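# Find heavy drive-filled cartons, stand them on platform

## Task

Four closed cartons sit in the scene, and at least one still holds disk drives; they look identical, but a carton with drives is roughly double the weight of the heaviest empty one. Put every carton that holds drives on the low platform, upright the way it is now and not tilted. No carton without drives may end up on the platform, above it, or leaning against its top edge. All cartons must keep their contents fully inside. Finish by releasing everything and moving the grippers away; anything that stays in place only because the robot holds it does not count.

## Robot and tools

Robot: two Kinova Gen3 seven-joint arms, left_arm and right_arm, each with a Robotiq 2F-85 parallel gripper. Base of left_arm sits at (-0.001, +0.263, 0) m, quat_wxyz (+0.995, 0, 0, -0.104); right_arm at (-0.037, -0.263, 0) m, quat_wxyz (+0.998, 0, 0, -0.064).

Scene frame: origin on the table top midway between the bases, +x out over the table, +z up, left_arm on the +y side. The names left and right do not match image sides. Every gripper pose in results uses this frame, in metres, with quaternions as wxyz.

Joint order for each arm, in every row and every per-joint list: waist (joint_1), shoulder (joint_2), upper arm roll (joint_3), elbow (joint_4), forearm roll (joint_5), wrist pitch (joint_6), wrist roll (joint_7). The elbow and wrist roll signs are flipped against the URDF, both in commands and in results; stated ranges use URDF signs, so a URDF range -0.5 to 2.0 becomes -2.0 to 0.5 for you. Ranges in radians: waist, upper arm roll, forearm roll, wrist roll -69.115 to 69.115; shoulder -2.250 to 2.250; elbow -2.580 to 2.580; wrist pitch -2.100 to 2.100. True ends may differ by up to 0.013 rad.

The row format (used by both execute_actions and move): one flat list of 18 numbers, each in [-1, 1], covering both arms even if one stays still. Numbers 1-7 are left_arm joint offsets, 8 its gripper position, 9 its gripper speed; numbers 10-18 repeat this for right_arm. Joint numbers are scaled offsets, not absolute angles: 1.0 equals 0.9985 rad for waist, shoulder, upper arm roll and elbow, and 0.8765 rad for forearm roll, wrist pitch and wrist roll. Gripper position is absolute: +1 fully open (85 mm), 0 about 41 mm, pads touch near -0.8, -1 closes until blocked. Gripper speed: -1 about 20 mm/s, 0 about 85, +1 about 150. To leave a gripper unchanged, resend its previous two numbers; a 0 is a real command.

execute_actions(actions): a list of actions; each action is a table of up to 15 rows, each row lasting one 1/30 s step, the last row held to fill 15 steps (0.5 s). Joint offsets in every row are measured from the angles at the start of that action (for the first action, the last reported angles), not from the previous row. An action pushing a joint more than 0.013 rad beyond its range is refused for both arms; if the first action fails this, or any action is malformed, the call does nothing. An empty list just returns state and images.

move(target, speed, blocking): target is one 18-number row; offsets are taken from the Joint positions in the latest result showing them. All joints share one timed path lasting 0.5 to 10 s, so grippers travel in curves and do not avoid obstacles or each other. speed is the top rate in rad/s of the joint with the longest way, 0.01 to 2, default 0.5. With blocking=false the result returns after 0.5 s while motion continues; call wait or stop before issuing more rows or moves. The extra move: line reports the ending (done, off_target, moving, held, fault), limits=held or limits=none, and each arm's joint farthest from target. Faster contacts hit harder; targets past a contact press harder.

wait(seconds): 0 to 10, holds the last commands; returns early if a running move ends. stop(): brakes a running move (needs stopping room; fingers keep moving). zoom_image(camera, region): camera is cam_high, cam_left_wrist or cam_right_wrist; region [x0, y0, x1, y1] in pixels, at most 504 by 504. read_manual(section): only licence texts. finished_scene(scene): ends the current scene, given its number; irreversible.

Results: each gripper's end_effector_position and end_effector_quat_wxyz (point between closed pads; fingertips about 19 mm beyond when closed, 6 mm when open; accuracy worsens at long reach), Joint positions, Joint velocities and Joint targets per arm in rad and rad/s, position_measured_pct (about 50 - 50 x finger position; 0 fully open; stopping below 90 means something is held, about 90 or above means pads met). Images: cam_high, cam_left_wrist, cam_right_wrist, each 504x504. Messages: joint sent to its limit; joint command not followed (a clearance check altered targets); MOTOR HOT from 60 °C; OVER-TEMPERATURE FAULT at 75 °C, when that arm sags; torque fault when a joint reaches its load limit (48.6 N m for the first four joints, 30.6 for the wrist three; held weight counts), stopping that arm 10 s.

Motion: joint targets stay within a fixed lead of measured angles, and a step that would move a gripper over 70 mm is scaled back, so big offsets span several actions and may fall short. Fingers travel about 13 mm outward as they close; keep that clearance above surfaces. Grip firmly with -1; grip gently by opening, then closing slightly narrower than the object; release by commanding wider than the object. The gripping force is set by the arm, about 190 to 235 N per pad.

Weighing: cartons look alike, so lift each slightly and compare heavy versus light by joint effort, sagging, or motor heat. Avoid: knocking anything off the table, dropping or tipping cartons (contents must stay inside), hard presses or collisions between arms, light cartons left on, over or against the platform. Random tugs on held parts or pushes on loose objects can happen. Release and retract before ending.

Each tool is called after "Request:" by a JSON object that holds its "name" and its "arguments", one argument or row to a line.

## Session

Request:
{"name": "execute_actions", "arguments": {
  "actions": []
}}

Scene clock: 0.00 s.
left_arm: end_effector_position=(+0.3599, +0.4494, +0.2233) position_measured_pct=0.0 end_effector_quat_wxyz=(+0.459, +0.399, +0.612, -0.506) | right_arm: end_effector_position=(+0.2061, -0.6412, +0.1987) position_measured_pct=0.0 end_effector_quat_wxyz=(-0.002, +0.478, +0.878, +0.000)
Joint names: [waist, shoulder, upper arm roll, elbow, forearm roll, wrist pitch, wrist roll]
Joint positions: left_arm=[-1.547  1.177  0.579 -1.338  0.514  1.81   0.52 ] | right_arm=[ 0.816  0.435 -0.001 -1.656  0.002  1.054 -1.515]
Joint velocities: left_arm=[-0.001 -0.    -0.     0.001  0.002 -0.     0.   ] | right_arm=[-0.    -0.001  0.     0.001  0.     0.002  0.   ]
Joint targets: left_arm=[-1.547 1.177 0.579 -1.338 0.514 1.810 0.520] | right_arm=[0.816 0.435 -0.001 -1.656 0.002 1.054 -1.515]
camera_calibration (this result's frames):
cam_left_wrist: T_world_to_cam=[[0.953631, 0.141872, -0.265445, -0.344846], [0.273987, -0.0441527, 0.960719, -0.230038], [0.124579, -0.9889, -0.0809764, 0.56605], [0, 0, 0, 1]] pos_world=[0.321365, 0.598534, 0.175301]

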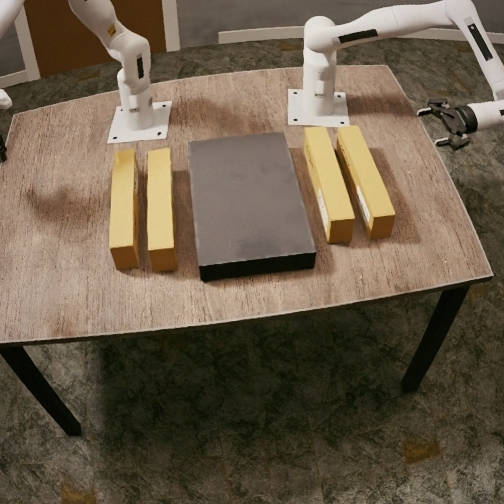

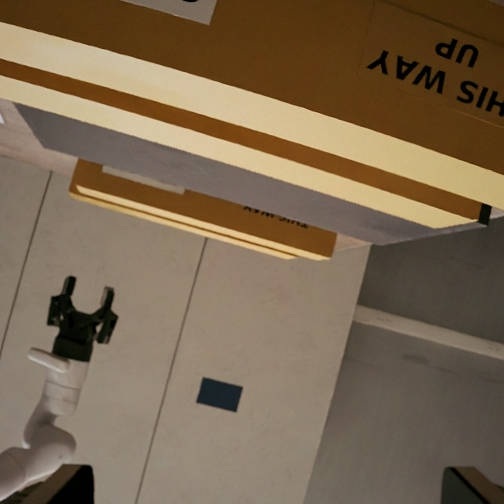

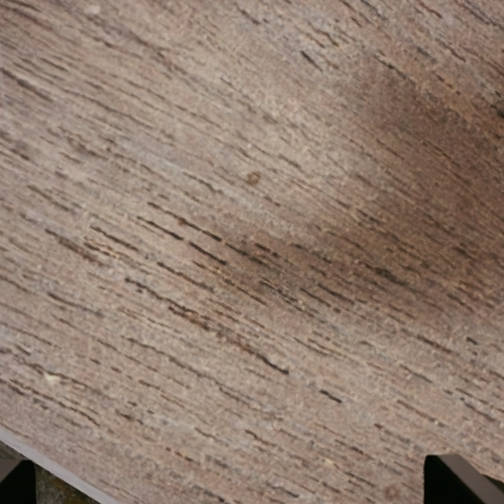

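Request:
{"name": "move", "arguments": {
  "target": [0.5,-0.841,-0.58,-0.2,-0.586,-0.6,0.7,0.7,0,-0.929,-0.038,0,-0.261,0,-0.258,-0.081,0.7,0],
  "speed": 0.8
}}

Request:
{"name": "move", "arguments": {
  "target": [0.679,0,0,-0.479,0,-0.565,0.682,0.7,0,0,0,0,0,0,0,0,0.7,0],
  "speed": 0.8
}}

Scene clock: 7.47 s.
left_arm: end_effector_position=(+0.3072, +0.5696, +0.2765) position_measured_pct=15.1 end_effector_quat_wxyz=(+0.002, +0.803, +0.596, -0.008) | right_arm: end_effector_position=(+0.3566, -0.2946, +0.1488) position_measured_pct=15.1 end_effector_quat_wxyz=(-0.000, -0.001, +1.000, -0.001)
Joint names: [waist, shoulder, upper arm roll, elbow, forearm roll, wrist pitch, wrist roll]
Joint positions: left_arm=[-1.048  0.337  0.    -1.538  0.001  1.284  1.134] | right_arm=[-0.111  0.397 -0.001 -1.917  0.002  0.828 -1.586]
Joint velocities: left_arm=[ 0.002 -0.002 -0.    -0.002  0.001  0.001  0.001] | right_arm=[-0.003 -0.001 -0.    -0.001 -0.     0.001 -0.   ]
Joint targets: left_arm=[-1.047 0.337 0.000 -1.538 0.001 1.284 1.134] | right_arm=[-0.111 0.397 -0.001 -1.917 0.002 0.828 -1.586]
move: done; limits=none; left_arm: farthest joint: the waist, 0.000 radians from its target (0.499 radians at the start); right_arm: farthest joint: the waist, 0.000 radians from its target (0.928 radians at the start)
camera_calibration (this result's frames):
cam_left_wrist: T_world_to_cam=[[0.959309, -0.280048, -0.0360521, -0.122369], [-0.280417, -0.959862, -0.00552146, 0.697639], [-0.0330588, 0.0154064, -0.999335, 0.426111], [0, 0, 0, 1]] pos_world=[0.327106, 0.628803, 0.425268]
cam_right_wrist: T_world_to_cam=[[0.000115646, 0.999474, 0.0324381, 0.285932], [0.999837, -0.000701203, 0.0180407, -0.304446], [0.018054, 0.0324307, -0.999311, 0.291899], [0, 0, 0, 1]] pos_world=[0.299094, -0.295462, 0.287915]

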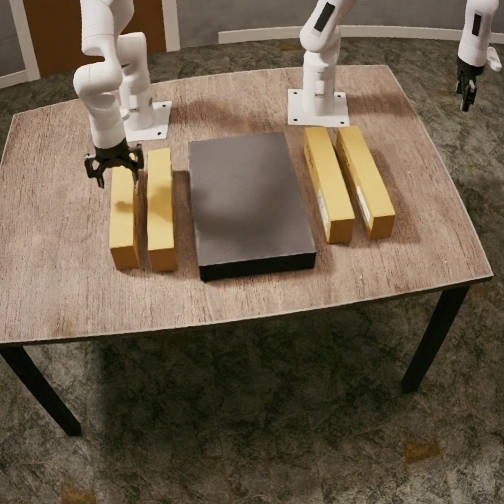

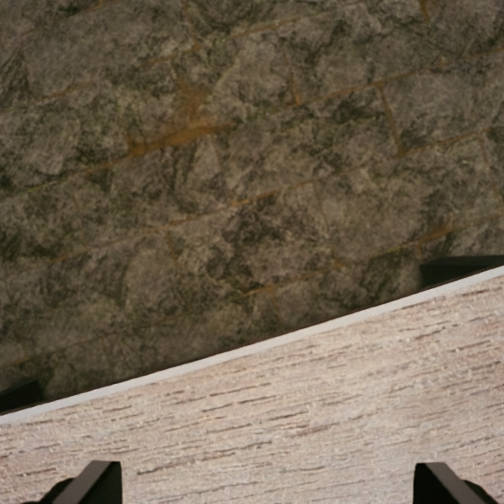

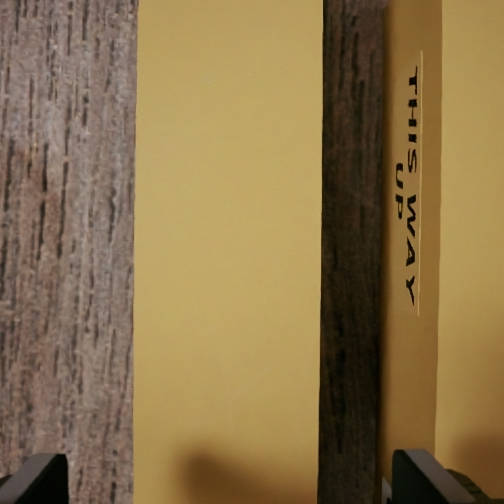

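Scene clock: 9.07 s.
left_arm: end_effector_position=(+0.3603, +0.2971, +0.1490) position_measured_pct=15.1 end_effector_quat_wxyz=(+0.000, +1.000, +0.001, -0.000) | right_arm: end_effector_position=(+0.3566, -0.2946, +0.1488) position_measured_pct=15.1 end_effector_quat_wxyz=(-0.000, -0.001, +1.000, -0.001)
Joint names: [waist, shoulder, upper arm roll, elbow, forearm roll, wrist pitch, wrist roll]
Joint positions: left_arm=[-0.37   0.337  0.    -2.016  0.001  0.789  1.732] | right_arm=[-0.111  0.397 -0.001 -1.917  0.002  0.828 -1.586]
Joint velocities: left_arm=[ 0.004 -0.001 -0.    -0.002 -0.    -0.    -0.   ] | right_arm=[ 0.001  0.    -0.     0.     0.001  0.    -0.001]
Joint targets: left_arm=[-0.370 0.337 0.000 -2.016 0.001 0.789 1.732] | right_arm=[-0.111 0.397 -0.001 -1.917 0.002 0.828 -1.586]
move: done; limits=none; left_arm: farthest joint: the waist, 0.000 radians from its target (0.678 radians at the start); right_arm: farthest joint: the waist, 0.000 radians from its target (0.000 radians at the start)
camera_calibration (this result's frames):
cam_left_wrist: T_world_to_cam=[[0.01193, -0.999518, -0.0286611, 0.299757], [-0.999714, -0.0113285, -0.021059, 0.429903], [0.0207242, 0.0289042, -0.999367, 0.281216], [0, 0, 0, 1]] pos_world=[0.420376, 0.296354, 0.298683]
cam_right_wrist: T_world_to_cam=[[0.000115427, 0.999474, 0.032438, 0.285932], [0.999837, -0.000701063, 0.0180433, -0.304448], [0.0180565, 0.0324306, -0.999311, 0.291898], [0, 0, 0, 1]] pos_world=[0.299095, -0.295462, 0.287915]

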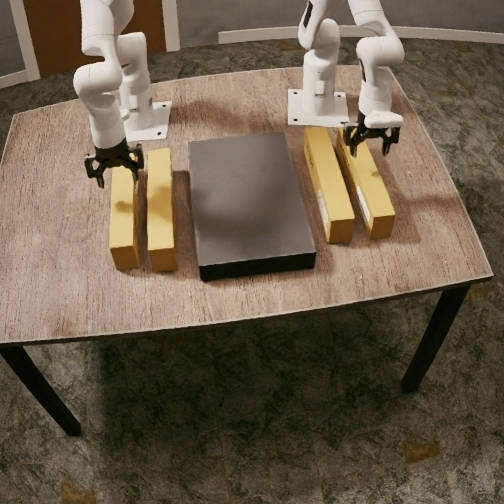

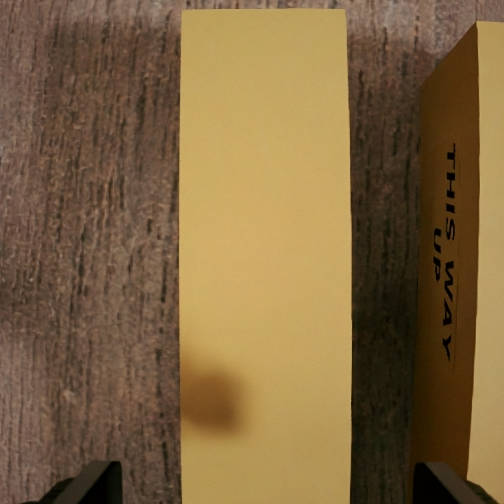

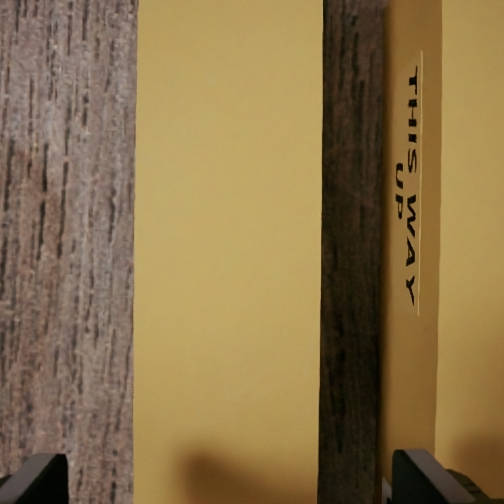

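Request:
{"name": "move", "arguments": {
  "target": [0,0.212,0,-0.097,0,-0.353,0,0.7,0,0.004,0.188,0,-0.1,0,-0.328,0,0.7,0],
  "speed": 0.3
}}

Request:
{"name": "move", "arguments": {
  "target": [0,0,0,0,0,0,0,-1,0,0,0,0,0,0,0,0,-1,0]
}}

Request:
{"name": "move", "arguments": {
  "target": [0,-0.05,0,0.015,0,0.074,0,-1,0,0,-0.05,0,0.017,0,0.076,0,-1,0],
  "speed": 0.1
}}

Scene clock: 15.77 s.
left_arm: end_effector_position=(+0.3630, +0.2975, +0.0537) position_measured_pct=15.1 end_effector_quat_wxyz=(+0.000, +1.000, +0.001, +0.000) | right_arm: end_effector_position=(+0.3562, -0.2959, +0.0548) position_measured_pct=15.1 end_effector_quat_wxyz=(-0.000, +0.001, +1.000, -0.000)
Joint names: [waist, shoulder, upper arm roll, elbow, forearm roll, wrist pitch, wrist roll]
Joint positions: left_arm=[-0.37   0.549  0.    -2.113  0.001  0.479  1.732] | right_arm=[-0.107  0.585 -0.001 -2.017  0.002  0.541 -1.586]
Joint velocities: left_arm=[-0.001  0.002 -0.    -0.001  0.002 -0.    -0.001] | right_arm=[ 0.001  0.002 -0.    -0.    -0.001  0.002 -0.   ]
Joint targets: left_arm=[-0.370 0.549 0.000 -2.113 0.001 0.479 1.732] | right_arm=[-0.107 0.585 -0.001 -2.017 0.002 0.541 -1.586]
move: done; limits=none; left_arm: farthest joint: the waist, 0.000 radians from its target (0.000 radians at the start); right_arm: farthest joint: the waist, 0.000 radians from its target (0.004 radians at the start)
camera_calibration (this result's frames):
cam_left_wrist: T_world_to_cam=[[0.0120683, -0.999508, -0.0289395, 0.297447], [-0.99969, -0.0114296, -0.0221373, 0.430763], [0.0217956, 0.0291977, -0.999336, 0.185458], [0, 0, 0, 1]] pos_world=[0.422998, 0.296809, 0.203479]
cam_right_wrist: T_world_to_cam=[[0.00376594, 0.999442, 0.0331909, 0.288975], [0.999826, -0.00437033, 0.0181558, -0.303445], [0.0182907, 0.0331168, -0.999284, 0.198097], [0, 0, 0, 1]] pos_world=[0.298681, -0.2967, 0.193873]

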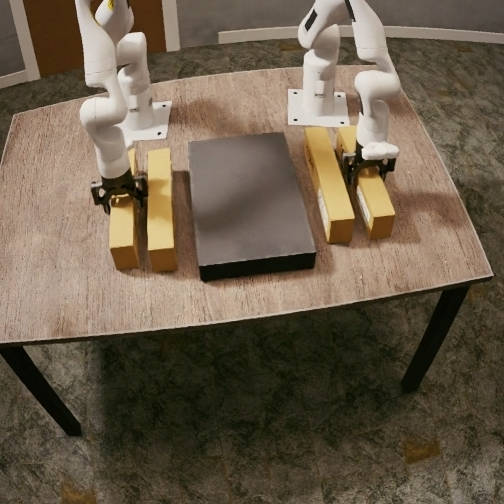

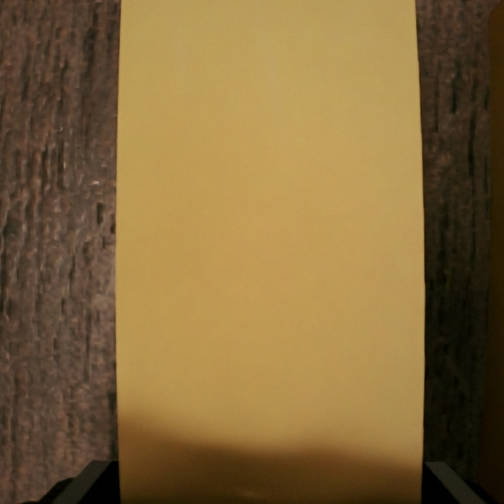

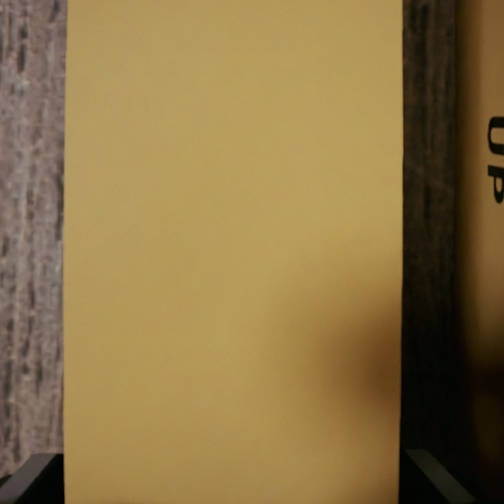

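Scene clock: 16.30 s.
left_arm: end_effector_position=(+0.3631, +0.2974, +0.0543) position_measured_pct=35.7 end_effector_quat_wxyz=(+0.000, +1.000, +0.001, +0.001) | right_arm: end_effector_position=(+0.3564, -0.2959, +0.0554) position_measured_pct=36.1 end_effector_quat_wxyz=(+0.000, +0.001, +1.000, -0.000)
Joint names: [waist, shoulder, upper arm roll, elbow, forearm roll, wrist pitch, wrist roll]
Joint positions: left_arm=[-0.37   0.547  0.    -2.113  0.001  0.48   1.731] | right_arm=[-0.107  0.583 -0.001 -2.017  0.002  0.542 -1.586]
Joint velocities: left_arm=[-0.    -0.001  0.     0.003 -0.002 -0.     0.   ] | right_arm=[ 0.001  0.    -0.    -0.     0.     0.     0.001]
Joint targets: left_arm=[-0.370 0.549 0.000 -2.113 0.001 0.479 1.732] | right_arm=[-0.107 0.585 -0.001 -2.017 0.002 0.541 -1.586]
move: done; limits=none; left_arm: farthest joint: the shoulder, 0.002 radians from its target (0.000 radians at the start); right_arm: farthest joint: the shoulder, 0.002 radians from its target (0.000 radians at the start)
camera_calibration (this result's frames):
cam_left_wrist: T_world_to_cam=[[0.0126211, -0.999507, -0.0287404, 0.297104], [-0.999672, -0.0119721, -0.0226436, 0.430974], [0.0222883, 0.0290167, -0.99933, 0.185867], [0, 0, 0, 1]] pos_world=[0.42294, 0.296724, 0.20404]
cam_right_wrist: T_world_to_cam=[[0.00388908, 0.99944, 0.0332348, 0.288906], [0.999809, -0.00452298, 0.0190195, -0.303711], [0.0191592, 0.0331545, -0.999267, 0.198384], [0, 0, 0, 1]] pos_world=[0.298729, -0.296696, 0.194413]

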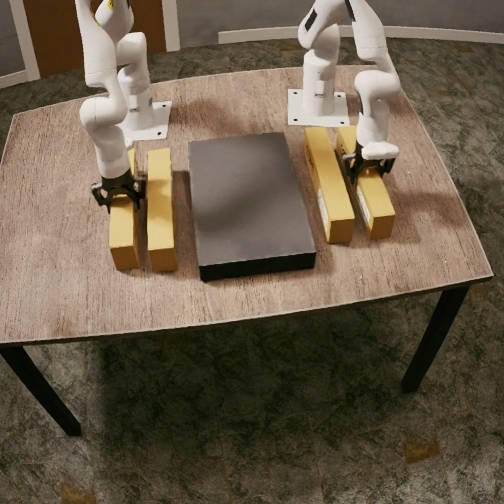

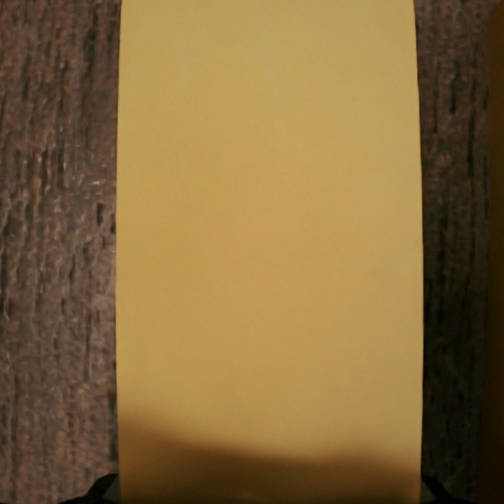

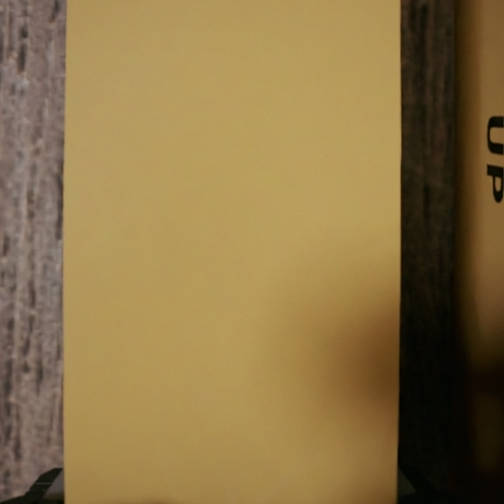

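Scene clock: 17.30 s.
left_arm: end_effector_position=(+0.3590, +0.2968, +0.0710) position_measured_pct=36.1 end_effector_quat_wxyz=(+0.001, +1.000, +0.001, -0.005) | right_arm: end_effector_position=(+0.3559, -0.2959, +0.0774) position_measured_pct=36.1 end_effector_quat_wxyz=(-0.001, +0.001, +1.000, -0.000)
Joint names: [waist, shoulder, upper arm roll, elbow, forearm roll, wrist pitch, wrist roll]
Joint positions: left_arm=[-0.37   0.506  0.    -2.102  0.001  0.544  1.731] | right_arm=[-0.107  0.535 -0.001 -2.     0.002  0.608 -1.586]
Joint velocities: left_arm=[-0.    -0.003 -0.     0.001 -0.001  0.001  0.   ] | right_arm=[ 0.    -0.001 -0.001  0.001 -0.001  0.001  0.001]
Joint targets: left_arm=[-0.370 0.497 0.000 -2.098 0.001 0.545 1.731] | right_arm=[-0.107 0.533 -0.001 -2.000 0.002 0.608 -1.586]
move: done; limits=none; left_arm: farthest joint: the shoulder, 0.009 radians from its target (0.050 radians at the start); right_arm: farthest joint: the shoulder, 0.001 radians from its target (0.050 radians at the start)
camera_calibration (this result's frames):
cam_left_wrist: T_world_to_cam=[[0.0124368, -0.999556, -0.027078, 0.296987], [-0.999861, -0.0121301, -0.0114615, 0.42661], [0.011128, 0.0272167, -0.999568, 0.207292], [0, 0, 0, 1]] pos_world=[0.420551, 0.296388, 0.220134]
cam_right_wrist: T_world_to_cam=[[0.00396903, 0.999445, 0.0330781, 0.288199], [0.999831, -0.00455957, 0.0177968, -0.303521], [0.0179377, 0.0330019, -0.999294, 0.220791], [0, 0, 0, 1]] pos_world=[0.298365, -0.29671, 0.216503]

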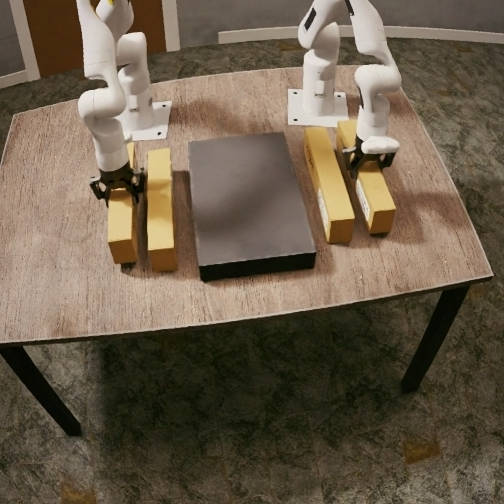

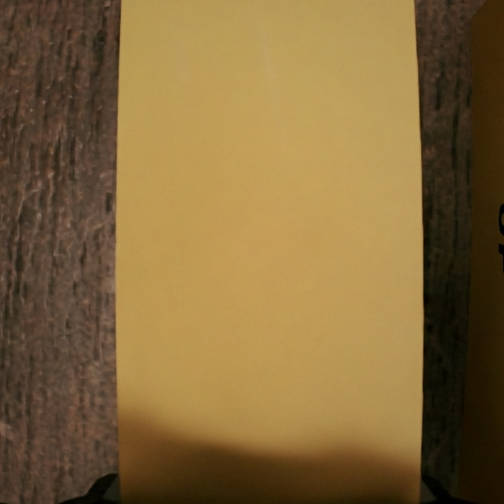

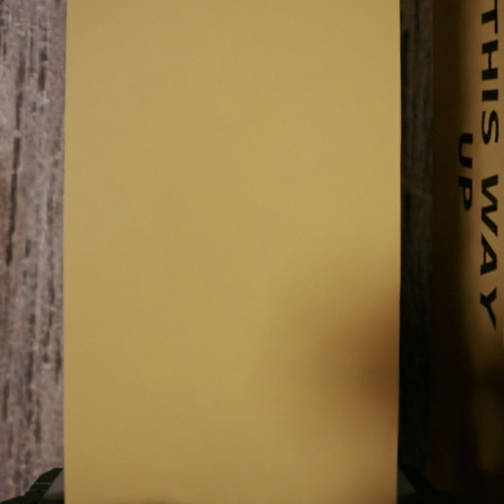

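Request:
{"name": "move", "arguments": {
  "target": [0,-0.213,0,0.121,0,0.354,0,-1,0,0,0.047,0,-0.016,0,-0.076,0,-1,0],
  "speed": 0.25
}}

Request:
{"name": "move", "arguments": {
  "target": [0.708,0.194,0,0.35,0,0.156,-0.807,-1,0,0,0,0,0,0,0,0,0.7,0],
  "speed": 0.3
}}

Request:
{"name": "move", "arguments": {
  "target": [0,0.064,0,-0.061,0,-0.162,0,-1,0,0,-0.186,0,0.1,0,0.33,0,0.7,0],
  "speed": 0.2
}}

Scene clock: 26.03 s.
left_arm: end_effector_position=(+0.3599, +0.2969, +0.1685) position_measured_pct=36.1 end_effector_quat_wxyz=(+0.000, +1.000, +0.001, -0.000) | right_arm: end_effector_position=(+0.3568, -0.2959, +0.0558) position_measured_pct=36.1 end_effector_quat_wxyz=(+0.001, +0.001, +1.000, -0.000)
Joint names: [waist, shoulder, upper arm roll, elbow, forearm roll, wrist pitch, wrist roll]
Joint positions: left_arm=[-0.37   0.302 -0.    -1.987  0.001  0.854  1.731] | right_arm=[-0.107  0.582 -0.001 -2.016  0.002  0.541 -1.586]
Joint velocities: left_arm=[ 0.001 -0.003 -0.     0.    -0.001  0.001  0.001] | right_arm=[-0.001  0.    -0.     0.001  0.001  0.001 -0.001]
Joint targets: left_arm=[-0.370 0.293 0.000 -1.981 0.001 0.854 1.731] | right_arm=[-0.107 0.581 -0.001 -2.016 0.002 0.541 -1.586]
move: done; limits=none; left_arm: farthest joint: the shoulder, 0.009 radians from its target (0.212 radians at the start); right_arm: farthest joint: the waist, 0.000 radians from its target (0.000 radians at the start)
camera_calibration (this result's frames):
cam_left_wrist: T_world_to_cam=[[0.0126238, -0.999521, -0.0282593, 0.299841], [-0.999708, -0.0120343, -0.0209333, 0.430188], [0.0205832, 0.0285153, -0.999381, 0.300905], [0, 0, 0, 1]] pos_world=[0.420084, 0.296294, 0.318197]
cam_right_wrist: T_world_to_cam=[[0.00382209, 0.99944, 0.0332328, 0.288908], [0.999783, -0.00450017, 0.0203531, -0.304186], [0.0204912, 0.0331478, -0.99924, 0.198317], [0, 0, 0, 1]] pos_world=[0.298952, -0.296689, 0.194756]

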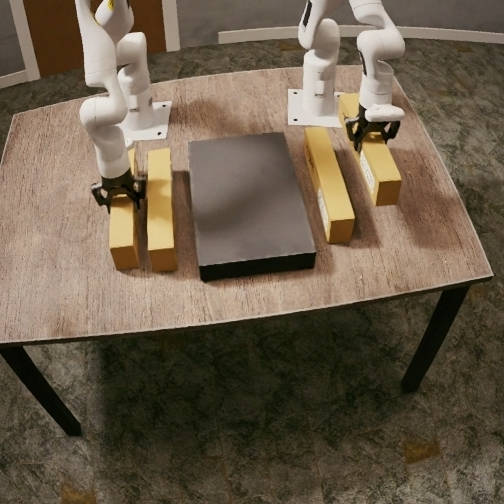

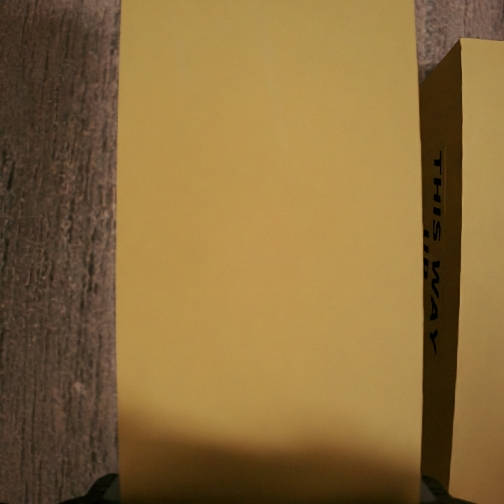

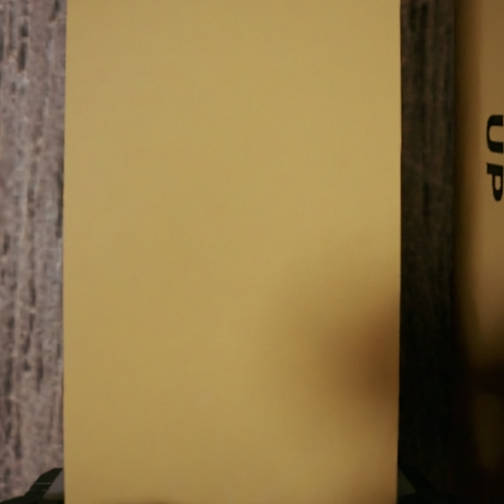

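Scene clock: 28.87 s.
left_arm: end_effector_position=(+0.3859, -0.0002, +0.1693) position_measured_pct=36.1 end_effector_quat_wxyz=(+0.001, +1.000, +0.001, +0.001) | right_arm: end_effector_position=(+0.3568, -0.2959, +0.0558) position_measured_pct=15.1 end_effector_quat_wxyz=(+0.001, +0.001, +1.000, -0.000)
Joint names: [waist, shoulder, upper arm roll, elbow, forearm roll, wrist pitch, wrist roll]
Joint positions: left_arm=[ 0.337  0.507 -0.    -1.644  0.001  0.99   1.024] | right_arm=[-0.107  0.582 -0.001 -2.016  0.002  0.541 -1.586]
Joint velocities: left_arm=[ 0.003 -0.001  0.002  0.001  0.002  0.    -0.   ] | right_arm=[-0.    -0.     0.     0.    -0.001 -0.001 -0.   ]
Joint targets: left_arm=[0.337 0.496 -0.000 -1.637 0.001 0.990 1.024] | right_arm=[-0.107 0.582 -0.001 -2.016 0.002 0.541 -1.586]
move: off_target (left_arm); limits=none; left_arm: farthest joint: the shoulder, 0.011 radians from its target (0.194 radians at the start); right_arm: farthest joint: the waist, 0.000 radians from its target (0.000 radians at the start)
camera_calibration (this result's frames):
cam_left_wrist: T_world_to_cam=[[0.0134247, -0.999519, -0.0279492, 0.00218883], [-0.999667, -0.0128001, -0.0224058, 0.452793], [0.0220373, 0.0282407, -0.999358, 0.309017], [0, 0, 0, 1]] pos_world=[0.445803, -0.00074327, 0.319025]
cam_right_wrist: T_world_to_cam=[[0.00382237, 0.99944, 0.0332328, 0.288908], [0.999783, -0.00450055, 0.0203562, -0.304188], [0.0204943, 0.0331477, -0.99924, 0.198316], [0, 0, 0, 1]] pos_world=[0.298953, -0.296689, 0.194756]

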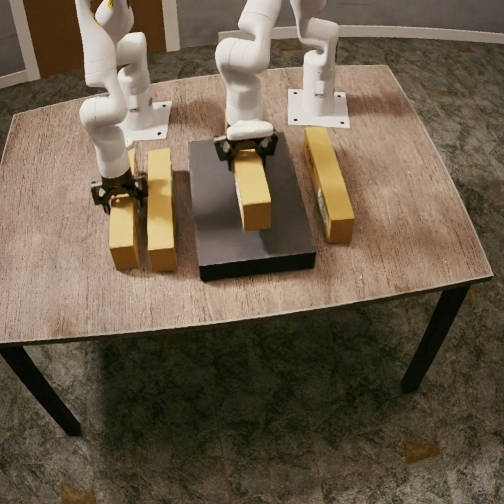

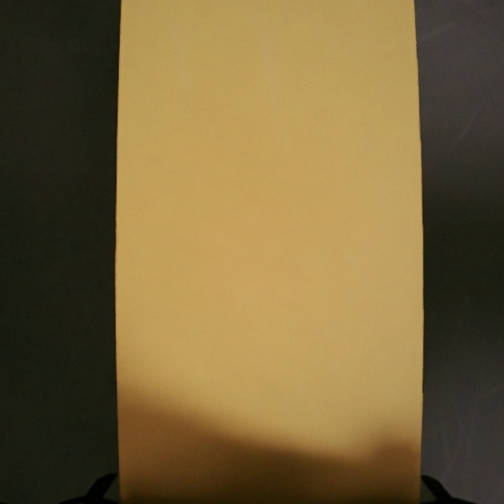

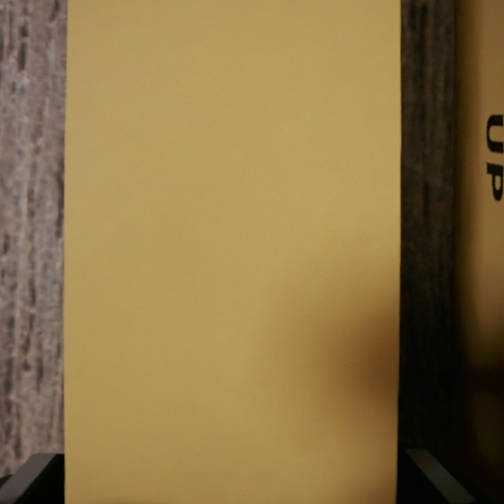

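Scene clock: 30.70 s.
left_arm: end_effector_position=(+0.3863, -0.0001, +0.1175) position_measured_pct=36.1 end_effector_quat_wxyz=(+0.001, +1.000, +0.001, +0.001) | right_arm: end_effector_position=(+0.3560, -0.2961, +0.1490) position_measured_pct=15.1 end_effector_quat_wxyz=(-0.001, +0.002, +1.000, -0.001)
Joint names: [waist, shoulder, upper arm roll, elbow, forearm roll, wrist pitch, wrist roll]
Joint positions: left_arm=[ 0.337  0.582 -0.001 -1.711  0.     0.847  1.024] | right_arm=[-0.107  0.397 -0.001 -1.917  0.002  0.831 -1.586]
Joint velocities: left_arm=[-0.001  0.    -0.     0.     0.    -0.    -0.   ] | right_arm=[ 0.    -0.002  0.     0.002  0.     0.     0.   ]
Joint targets: left_arm=[0.337 0.570 -0.000 -1.705 0.001 0.848 1.024] | right_arm=[-0.107 0.397 -0.001 -1.917 0.002 0.831 -1.586]
move: off_target (left_arm); limits=none; left_arm: farthest joint: the shoulder, 0.011 radians from its target (0.064 radians at the start); right_arm: farthest joint: the shoulder, 0.001 radians from its target (0.186 radians at the start)
camera_calibration (this result's frames):
cam_left_wrist: T_world_to_cam=[[0.0135836, -0.999517, -0.0279467, 0.000763765], [-0.999642, -0.0129307, -0.0234121, 0.452125], [0.0230395, 0.0282547, -0.999335, 0.256864], [0, 0, 0, 1]] pos_world=[0.446035, -0.000647928, 0.2673]
cam_right_wrist: T_world_to_cam=[[0.00426469, 0.999461, 0.0325564, 0.285961], [0.999853, -0.00480205, 0.0164451, -0.304818], [0.0165926, 0.0324814, -0.999335, 0.292719], [0, 0, 0, 1]] pos_world=[0.298697, -0.296779, 0.288227]

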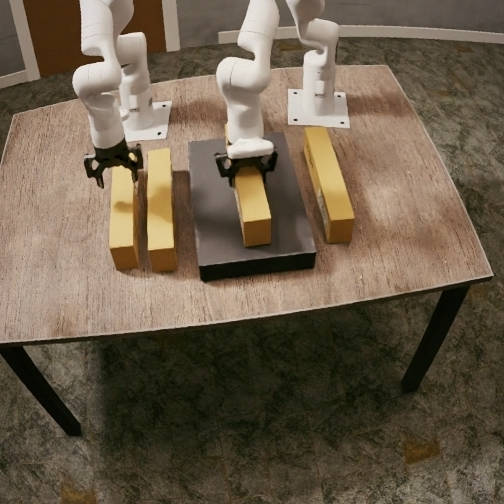

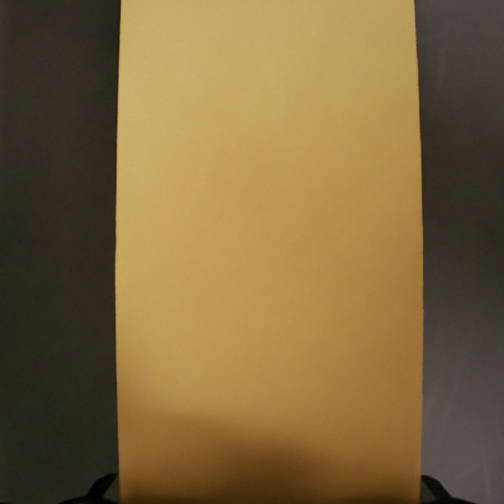

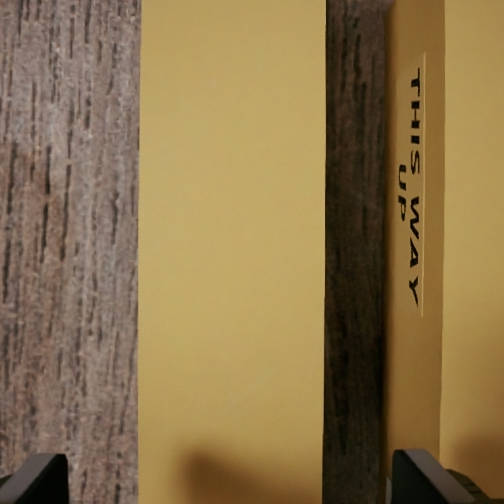

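Request:
{"name": "move", "arguments": {
  "target": [0,0,0,0,0,-0.006,0,-1,0,-0.236,0,0,0,0,0,0.262,0.7,0],
  "speed": 0.25
}}

Scene clock: 36.27 s.
left_arm: end_effector_position=(+0.3859, +0.0003, +0.1149) position_measured_pct=36.1 end_effector_quat_wxyz=(-0.000, +1.000, +0.001, +0.000) | right_arm: end_effector_position=(+0.3529, -0.2035, +0.1490) position_measured_pct=15.1 end_effector_quat_wxyz=(-0.001, -0.001, +1.000, -0.001)
Joint names: [waist, shoulder, upper arm roll, elbow, forearm roll, wrist pitch, wrist roll]
Joint positions: left_arm=[ 0.337  0.586 -0.001 -1.713  0.     0.842  1.024] | right_arm=[-0.343  0.397 -0.001 -1.917  0.002  0.831 -1.356]
Joint velocities: left_arm=[-0.001  0.     0.    -0.001 -0.     0.    -0.   ] | right_arm=[-0.003 -0.001  0.001 -0.     0.002 -0.001  0.001]
Joint targets: left_arm=[0.337 0.582 -0.001 -1.711 0.000 0.842 1.024] | right_arm=[-0.343 0.397 -0.001 -1.917 0.002 0.831 -1.356]
move: done; limits=none; left_arm: farthest joint: the shoulder, 0.004 radians from its target (0.000 radians at the start); right_arm: farthest joint: the waist, 0.000 radians from its target (0.235 radians at the start)
camera_calibration (this result's frames):
cam_left_wrist: T_world_to_cam=[[0.0137471, -0.999481, -0.0291251, 0.00123714], [-0.999675, -0.0131133, -0.0218415, 0.451499], [0.0214482, 0.0294159, -0.999337, 0.254863], [0, 0, 0, 1]] pos_world=[0.445869, -0.000339902, 0.264592]
cam_right_wrist: T_world_to_cam=[[-0.0014917, 0.999485, 0.0320547, 0.195586], [0.999859, 0.000954226, 0.0167761, -0.300101], [0.0167368, 0.0320752, -0.999345, 0.289632], [0, 0, 0, 1]] pos_world=[0.295503, -0.204489, 0.288207]

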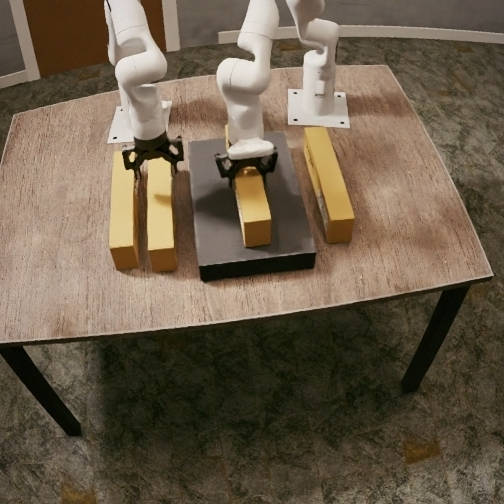

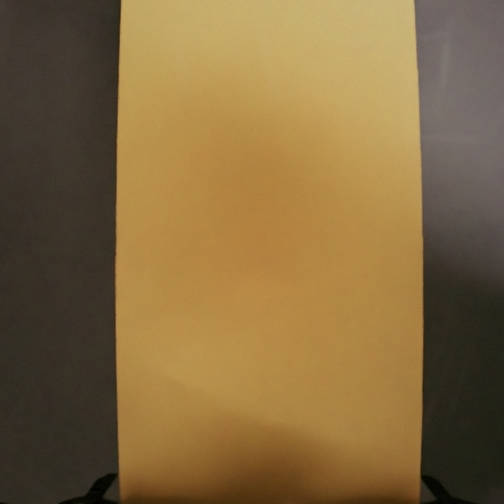

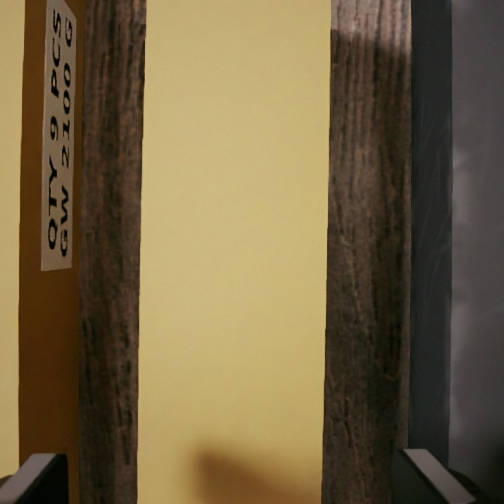

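Request:
{"name": "move", "arguments": {
  "target": [0,0,0,0,0,0,0,0.7,-0.5,0,0.188,0,-0.1,0,-0.331,0.015,0.7,0],
  "speed": 0.3
}}

Request:
{"name": "move", "arguments": {
  "target": [0,-0.1,0,0.1,0,0.229,0,0.7,0,0,0,0,0,0,0,0,-1,0],
  "speed": 0.4
}}

Request:
{"name": "move", "arguments": {
  "target": [-0.443,-0.149,0,-0.404,0,-0.29,0.54,0.8,0,0,-0.05,0,0.017,0,0.076,0,-1,0]
}}

Scene clock: 44.07 s.
left_arm: end_effector_position=(+0.3859, +0.0003, +0.1149) position_measured_pct=15.1 end_effector_quat_wxyz=(-0.000, +1.000, +0.001, +0.000) | right_arm: end_effector_position=(+0.3534, -0.2032, +0.0550) position_measured_pct=15.1 end_effector_quat_wxyz=(+0.000, +0.005, +1.000, -0.000)
Joint names: [waist, shoulder, upper arm roll, elbow, forearm roll, wrist pitch, wrist roll]
Joint positions: left_arm=[ 0.337  0.586 -0.001 -1.713  0.     0.842  1.024] | right_arm=[-0.343  0.584 -0.001 -2.016  0.002  0.541 -1.343]
Joint velocities: left_arm=[-0.001 -0.     0.    -0.002 -0.    -0.     0.   ] | right_arm=[0.    0.002 0.    0.001 0.001 0.    0.002]
Joint targets: left_arm=[0.337 0.586 -0.001 -1.713 0.000 0.842 1.024] | right_arm=[-0.343 0.585 -0.001 -2.016 0.002 0.541 -1.343]
move: done; limits=none; left_arm: farthest joint: the waist, 0.000 radians from its target (0.000 radians at the start); right_arm: farthest joint: the waist, 0.000 radians from its target (0.000 radians at the start)
camera_calibration (this result's frames):
cam_left_wrist: T_world_to_cam=[[0.0137472, -0.999481, -0.0291232, 0.00123592], [-0.999675, -0.0131133, -0.0218442, 0.451501], [0.0214509, 0.0294141, -0.999337, 0.254863], [0, 0, 0, 1]] pos_world=[0.44587, -0.00034059, 0.264592]
cam_right_wrist: T_world_to_cam=[[0.0112533, 0.999379, 0.0333844, 0.193658], [0.999742, -0.0119044, 0.0193685, -0.301796], [0.0197539, 0.0331579, -0.999255, 0.194798], [0, 0, 0, 1]] pos_world=[0.295691, -0.20359, 0.194033]

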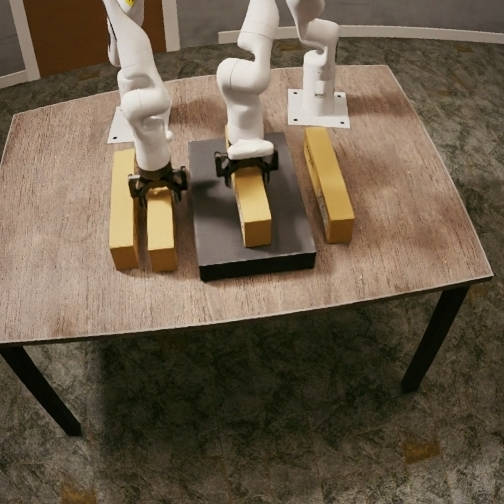

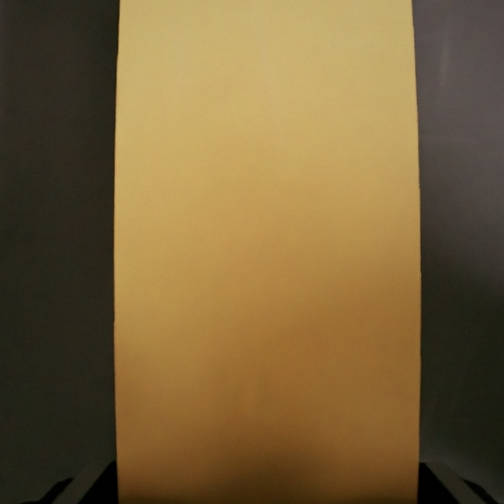

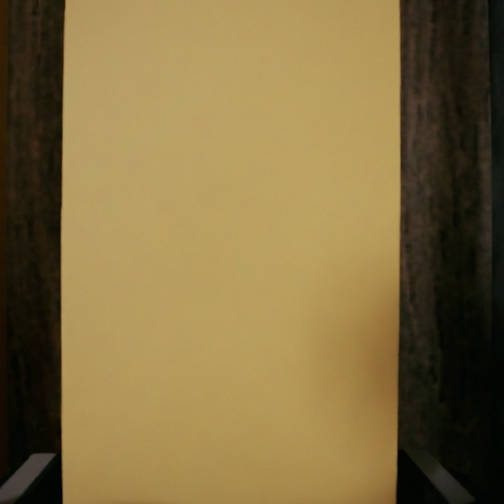

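Scene clock: 45.00 s.
left_arm: end_effector_position=(+0.3862, +0.0001, +0.1869) position_measured_pct=15.1 end_effector_quat_wxyz=(-0.000, +1.000, +0.001, -0.000) | right_arm: end_effector_position=(+0.3535, -0.2033, +0.0556) position_measured_pct=36.1 end_effector_quat_wxyz=(+0.001, +0.005, +1.000, -0.000)
Joint names: [waist, shoulder, upper arm roll, elbow, forearm roll, wrist pitch, wrist roll]
Joint positions: left_arm=[ 0.337  0.486 -0.001 -1.614  0.     1.043  1.024] | right_arm=[-0.343  0.583 -0.001 -2.016  0.002  0.541 -1.343]
Joint velocities: left_arm=[ 0.    -0.003 -0.     0.001 -0.002  0.001 -0.   ] | right_arm=[ 0.001  0.001 -0.     0.001  0.     0.    -0.002]
Joint targets: left_arm=[0.337 0.486 -0.001 -1.614 0.000 1.043 1.024] | right_arm=[-0.343 0.584 -0.001 -2.016 0.002 0.541 -1.343]
move: done; limits=none; left_arm: farthest joint: the waist, 0.000 radians from its target (0.000 radians at the start); right_arm: farthest joint: the shoulder, 0.001 radians from its target (0.000 radians at the start)
camera_calibration (this result's frames):
cam_left_wrist: T_world_to_cam=[[0.0137186, -0.999465, -0.0297014, 0.00320802], [-0.9997, -0.0131064, -0.020709, 0.453198], [0.0203087, 0.0299766, -0.999344, 0.32726], [0, 0, 0, 1]] pos_world=[0.446372, -0.000664041, 0.336526]
cam_right_wrist: T_world_to_cam=[[0.0114709, 0.999379, 0.0333074, 0.193702], [0.999728, -0.0121387, 0.0199146, -0.301928], [0.0203066, 0.0330699, -0.999247, 0.195153], [0, 0, 0, 1]] pos_world=[0.295661, -0.203701, 0.194568]

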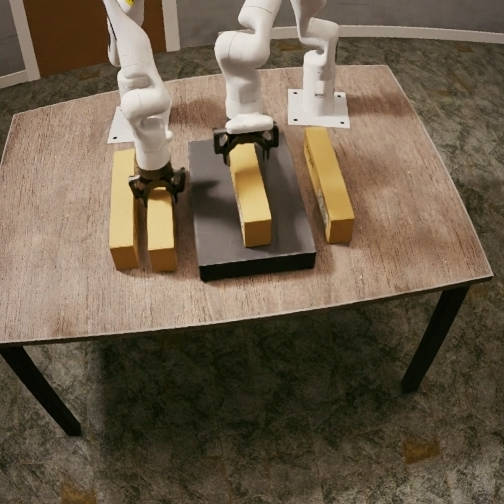

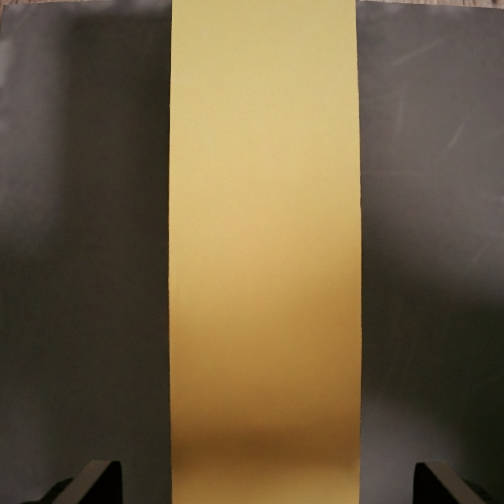

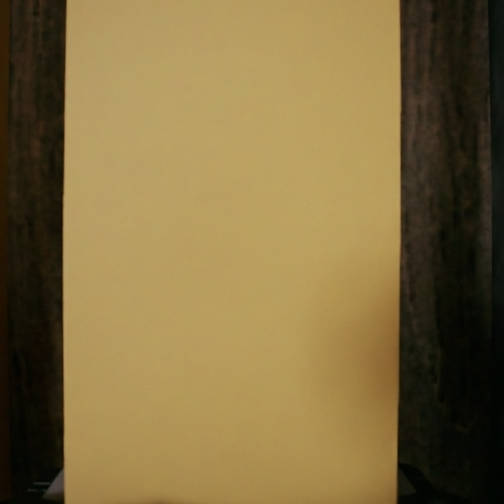

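Scene clock: 46.57 s.
left_arm: end_effector_position=(+0.3560, +0.2020, +0.1486) position_measured_pct=9.9 end_effector_quat_wxyz=(-0.000, +1.000, -0.014, -0.001) | right_arm: end_effector_position=(+0.3506, -0.2040, +0.0753) position_measured_pct=36.1 end_effector_quat_wxyz=(-0.004, +0.005, +1.000, -0.001)
Joint names: [waist, shoulder, upper arm roll, elbow, forearm roll, wrist pitch, wrist roll]
Joint positions: left_arm=[-0.105  0.337 -0.001 -2.017  0.     0.788  1.497] | right_arm=[-0.343  0.539 -0.001 -2.002  0.002  0.608 -1.343]
Joint velocities: left_arm=[-0.003 -0.002  0.    -0.001  0.001  0.001  0.   ] | right_arm=[ 0.001  0.     0.     0.     0.     0.    -0.001]
Joint targets: left_arm=[-0.106 0.337 -0.001 -2.017 0.000 0.788 1.497] | right_arm=[-0.343 0.533 -0.001 -1.999 0.002 0.608 -1.343]
move: done; limits=none; left_arm: farthest joint: the waist, 0.000 radians from its target (0.442 radians at the start); right_arm: farthest joint: the shoulder, 0.006 radians from its target (0.050 radians at the start)
camera_calibration (this result's frames):
cam_left_wrist: T_world_to_cam=[[-0.017432, -0.999417, -0.0293594, 0.215279], [-0.999638, 0.0180223, -0.0199637, 0.418462], [0.0204812, 0.0290008, -0.99937, 0.283741], [0, 0, 0, 1]] pos_world=[0.416252, 0.199383, 0.298237]
cam_right_wrist: T_world_to_cam=[[0.0117213, 0.999442, 0.0312875, 0.193777], [0.999859, -0.0120921, 0.0116895, -0.298919], [0.0120613, 0.0311461, -0.999442, 0.217484], [0, 0, 0, 1]] pos_world=[0.293982, -0.204057, 0.214794]

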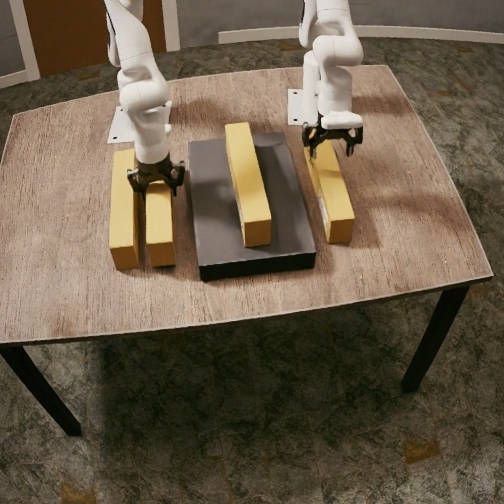

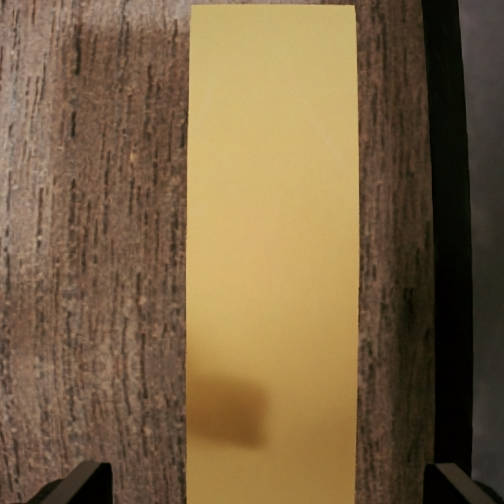

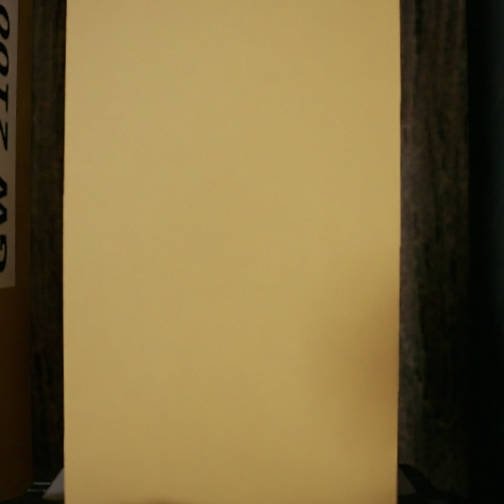

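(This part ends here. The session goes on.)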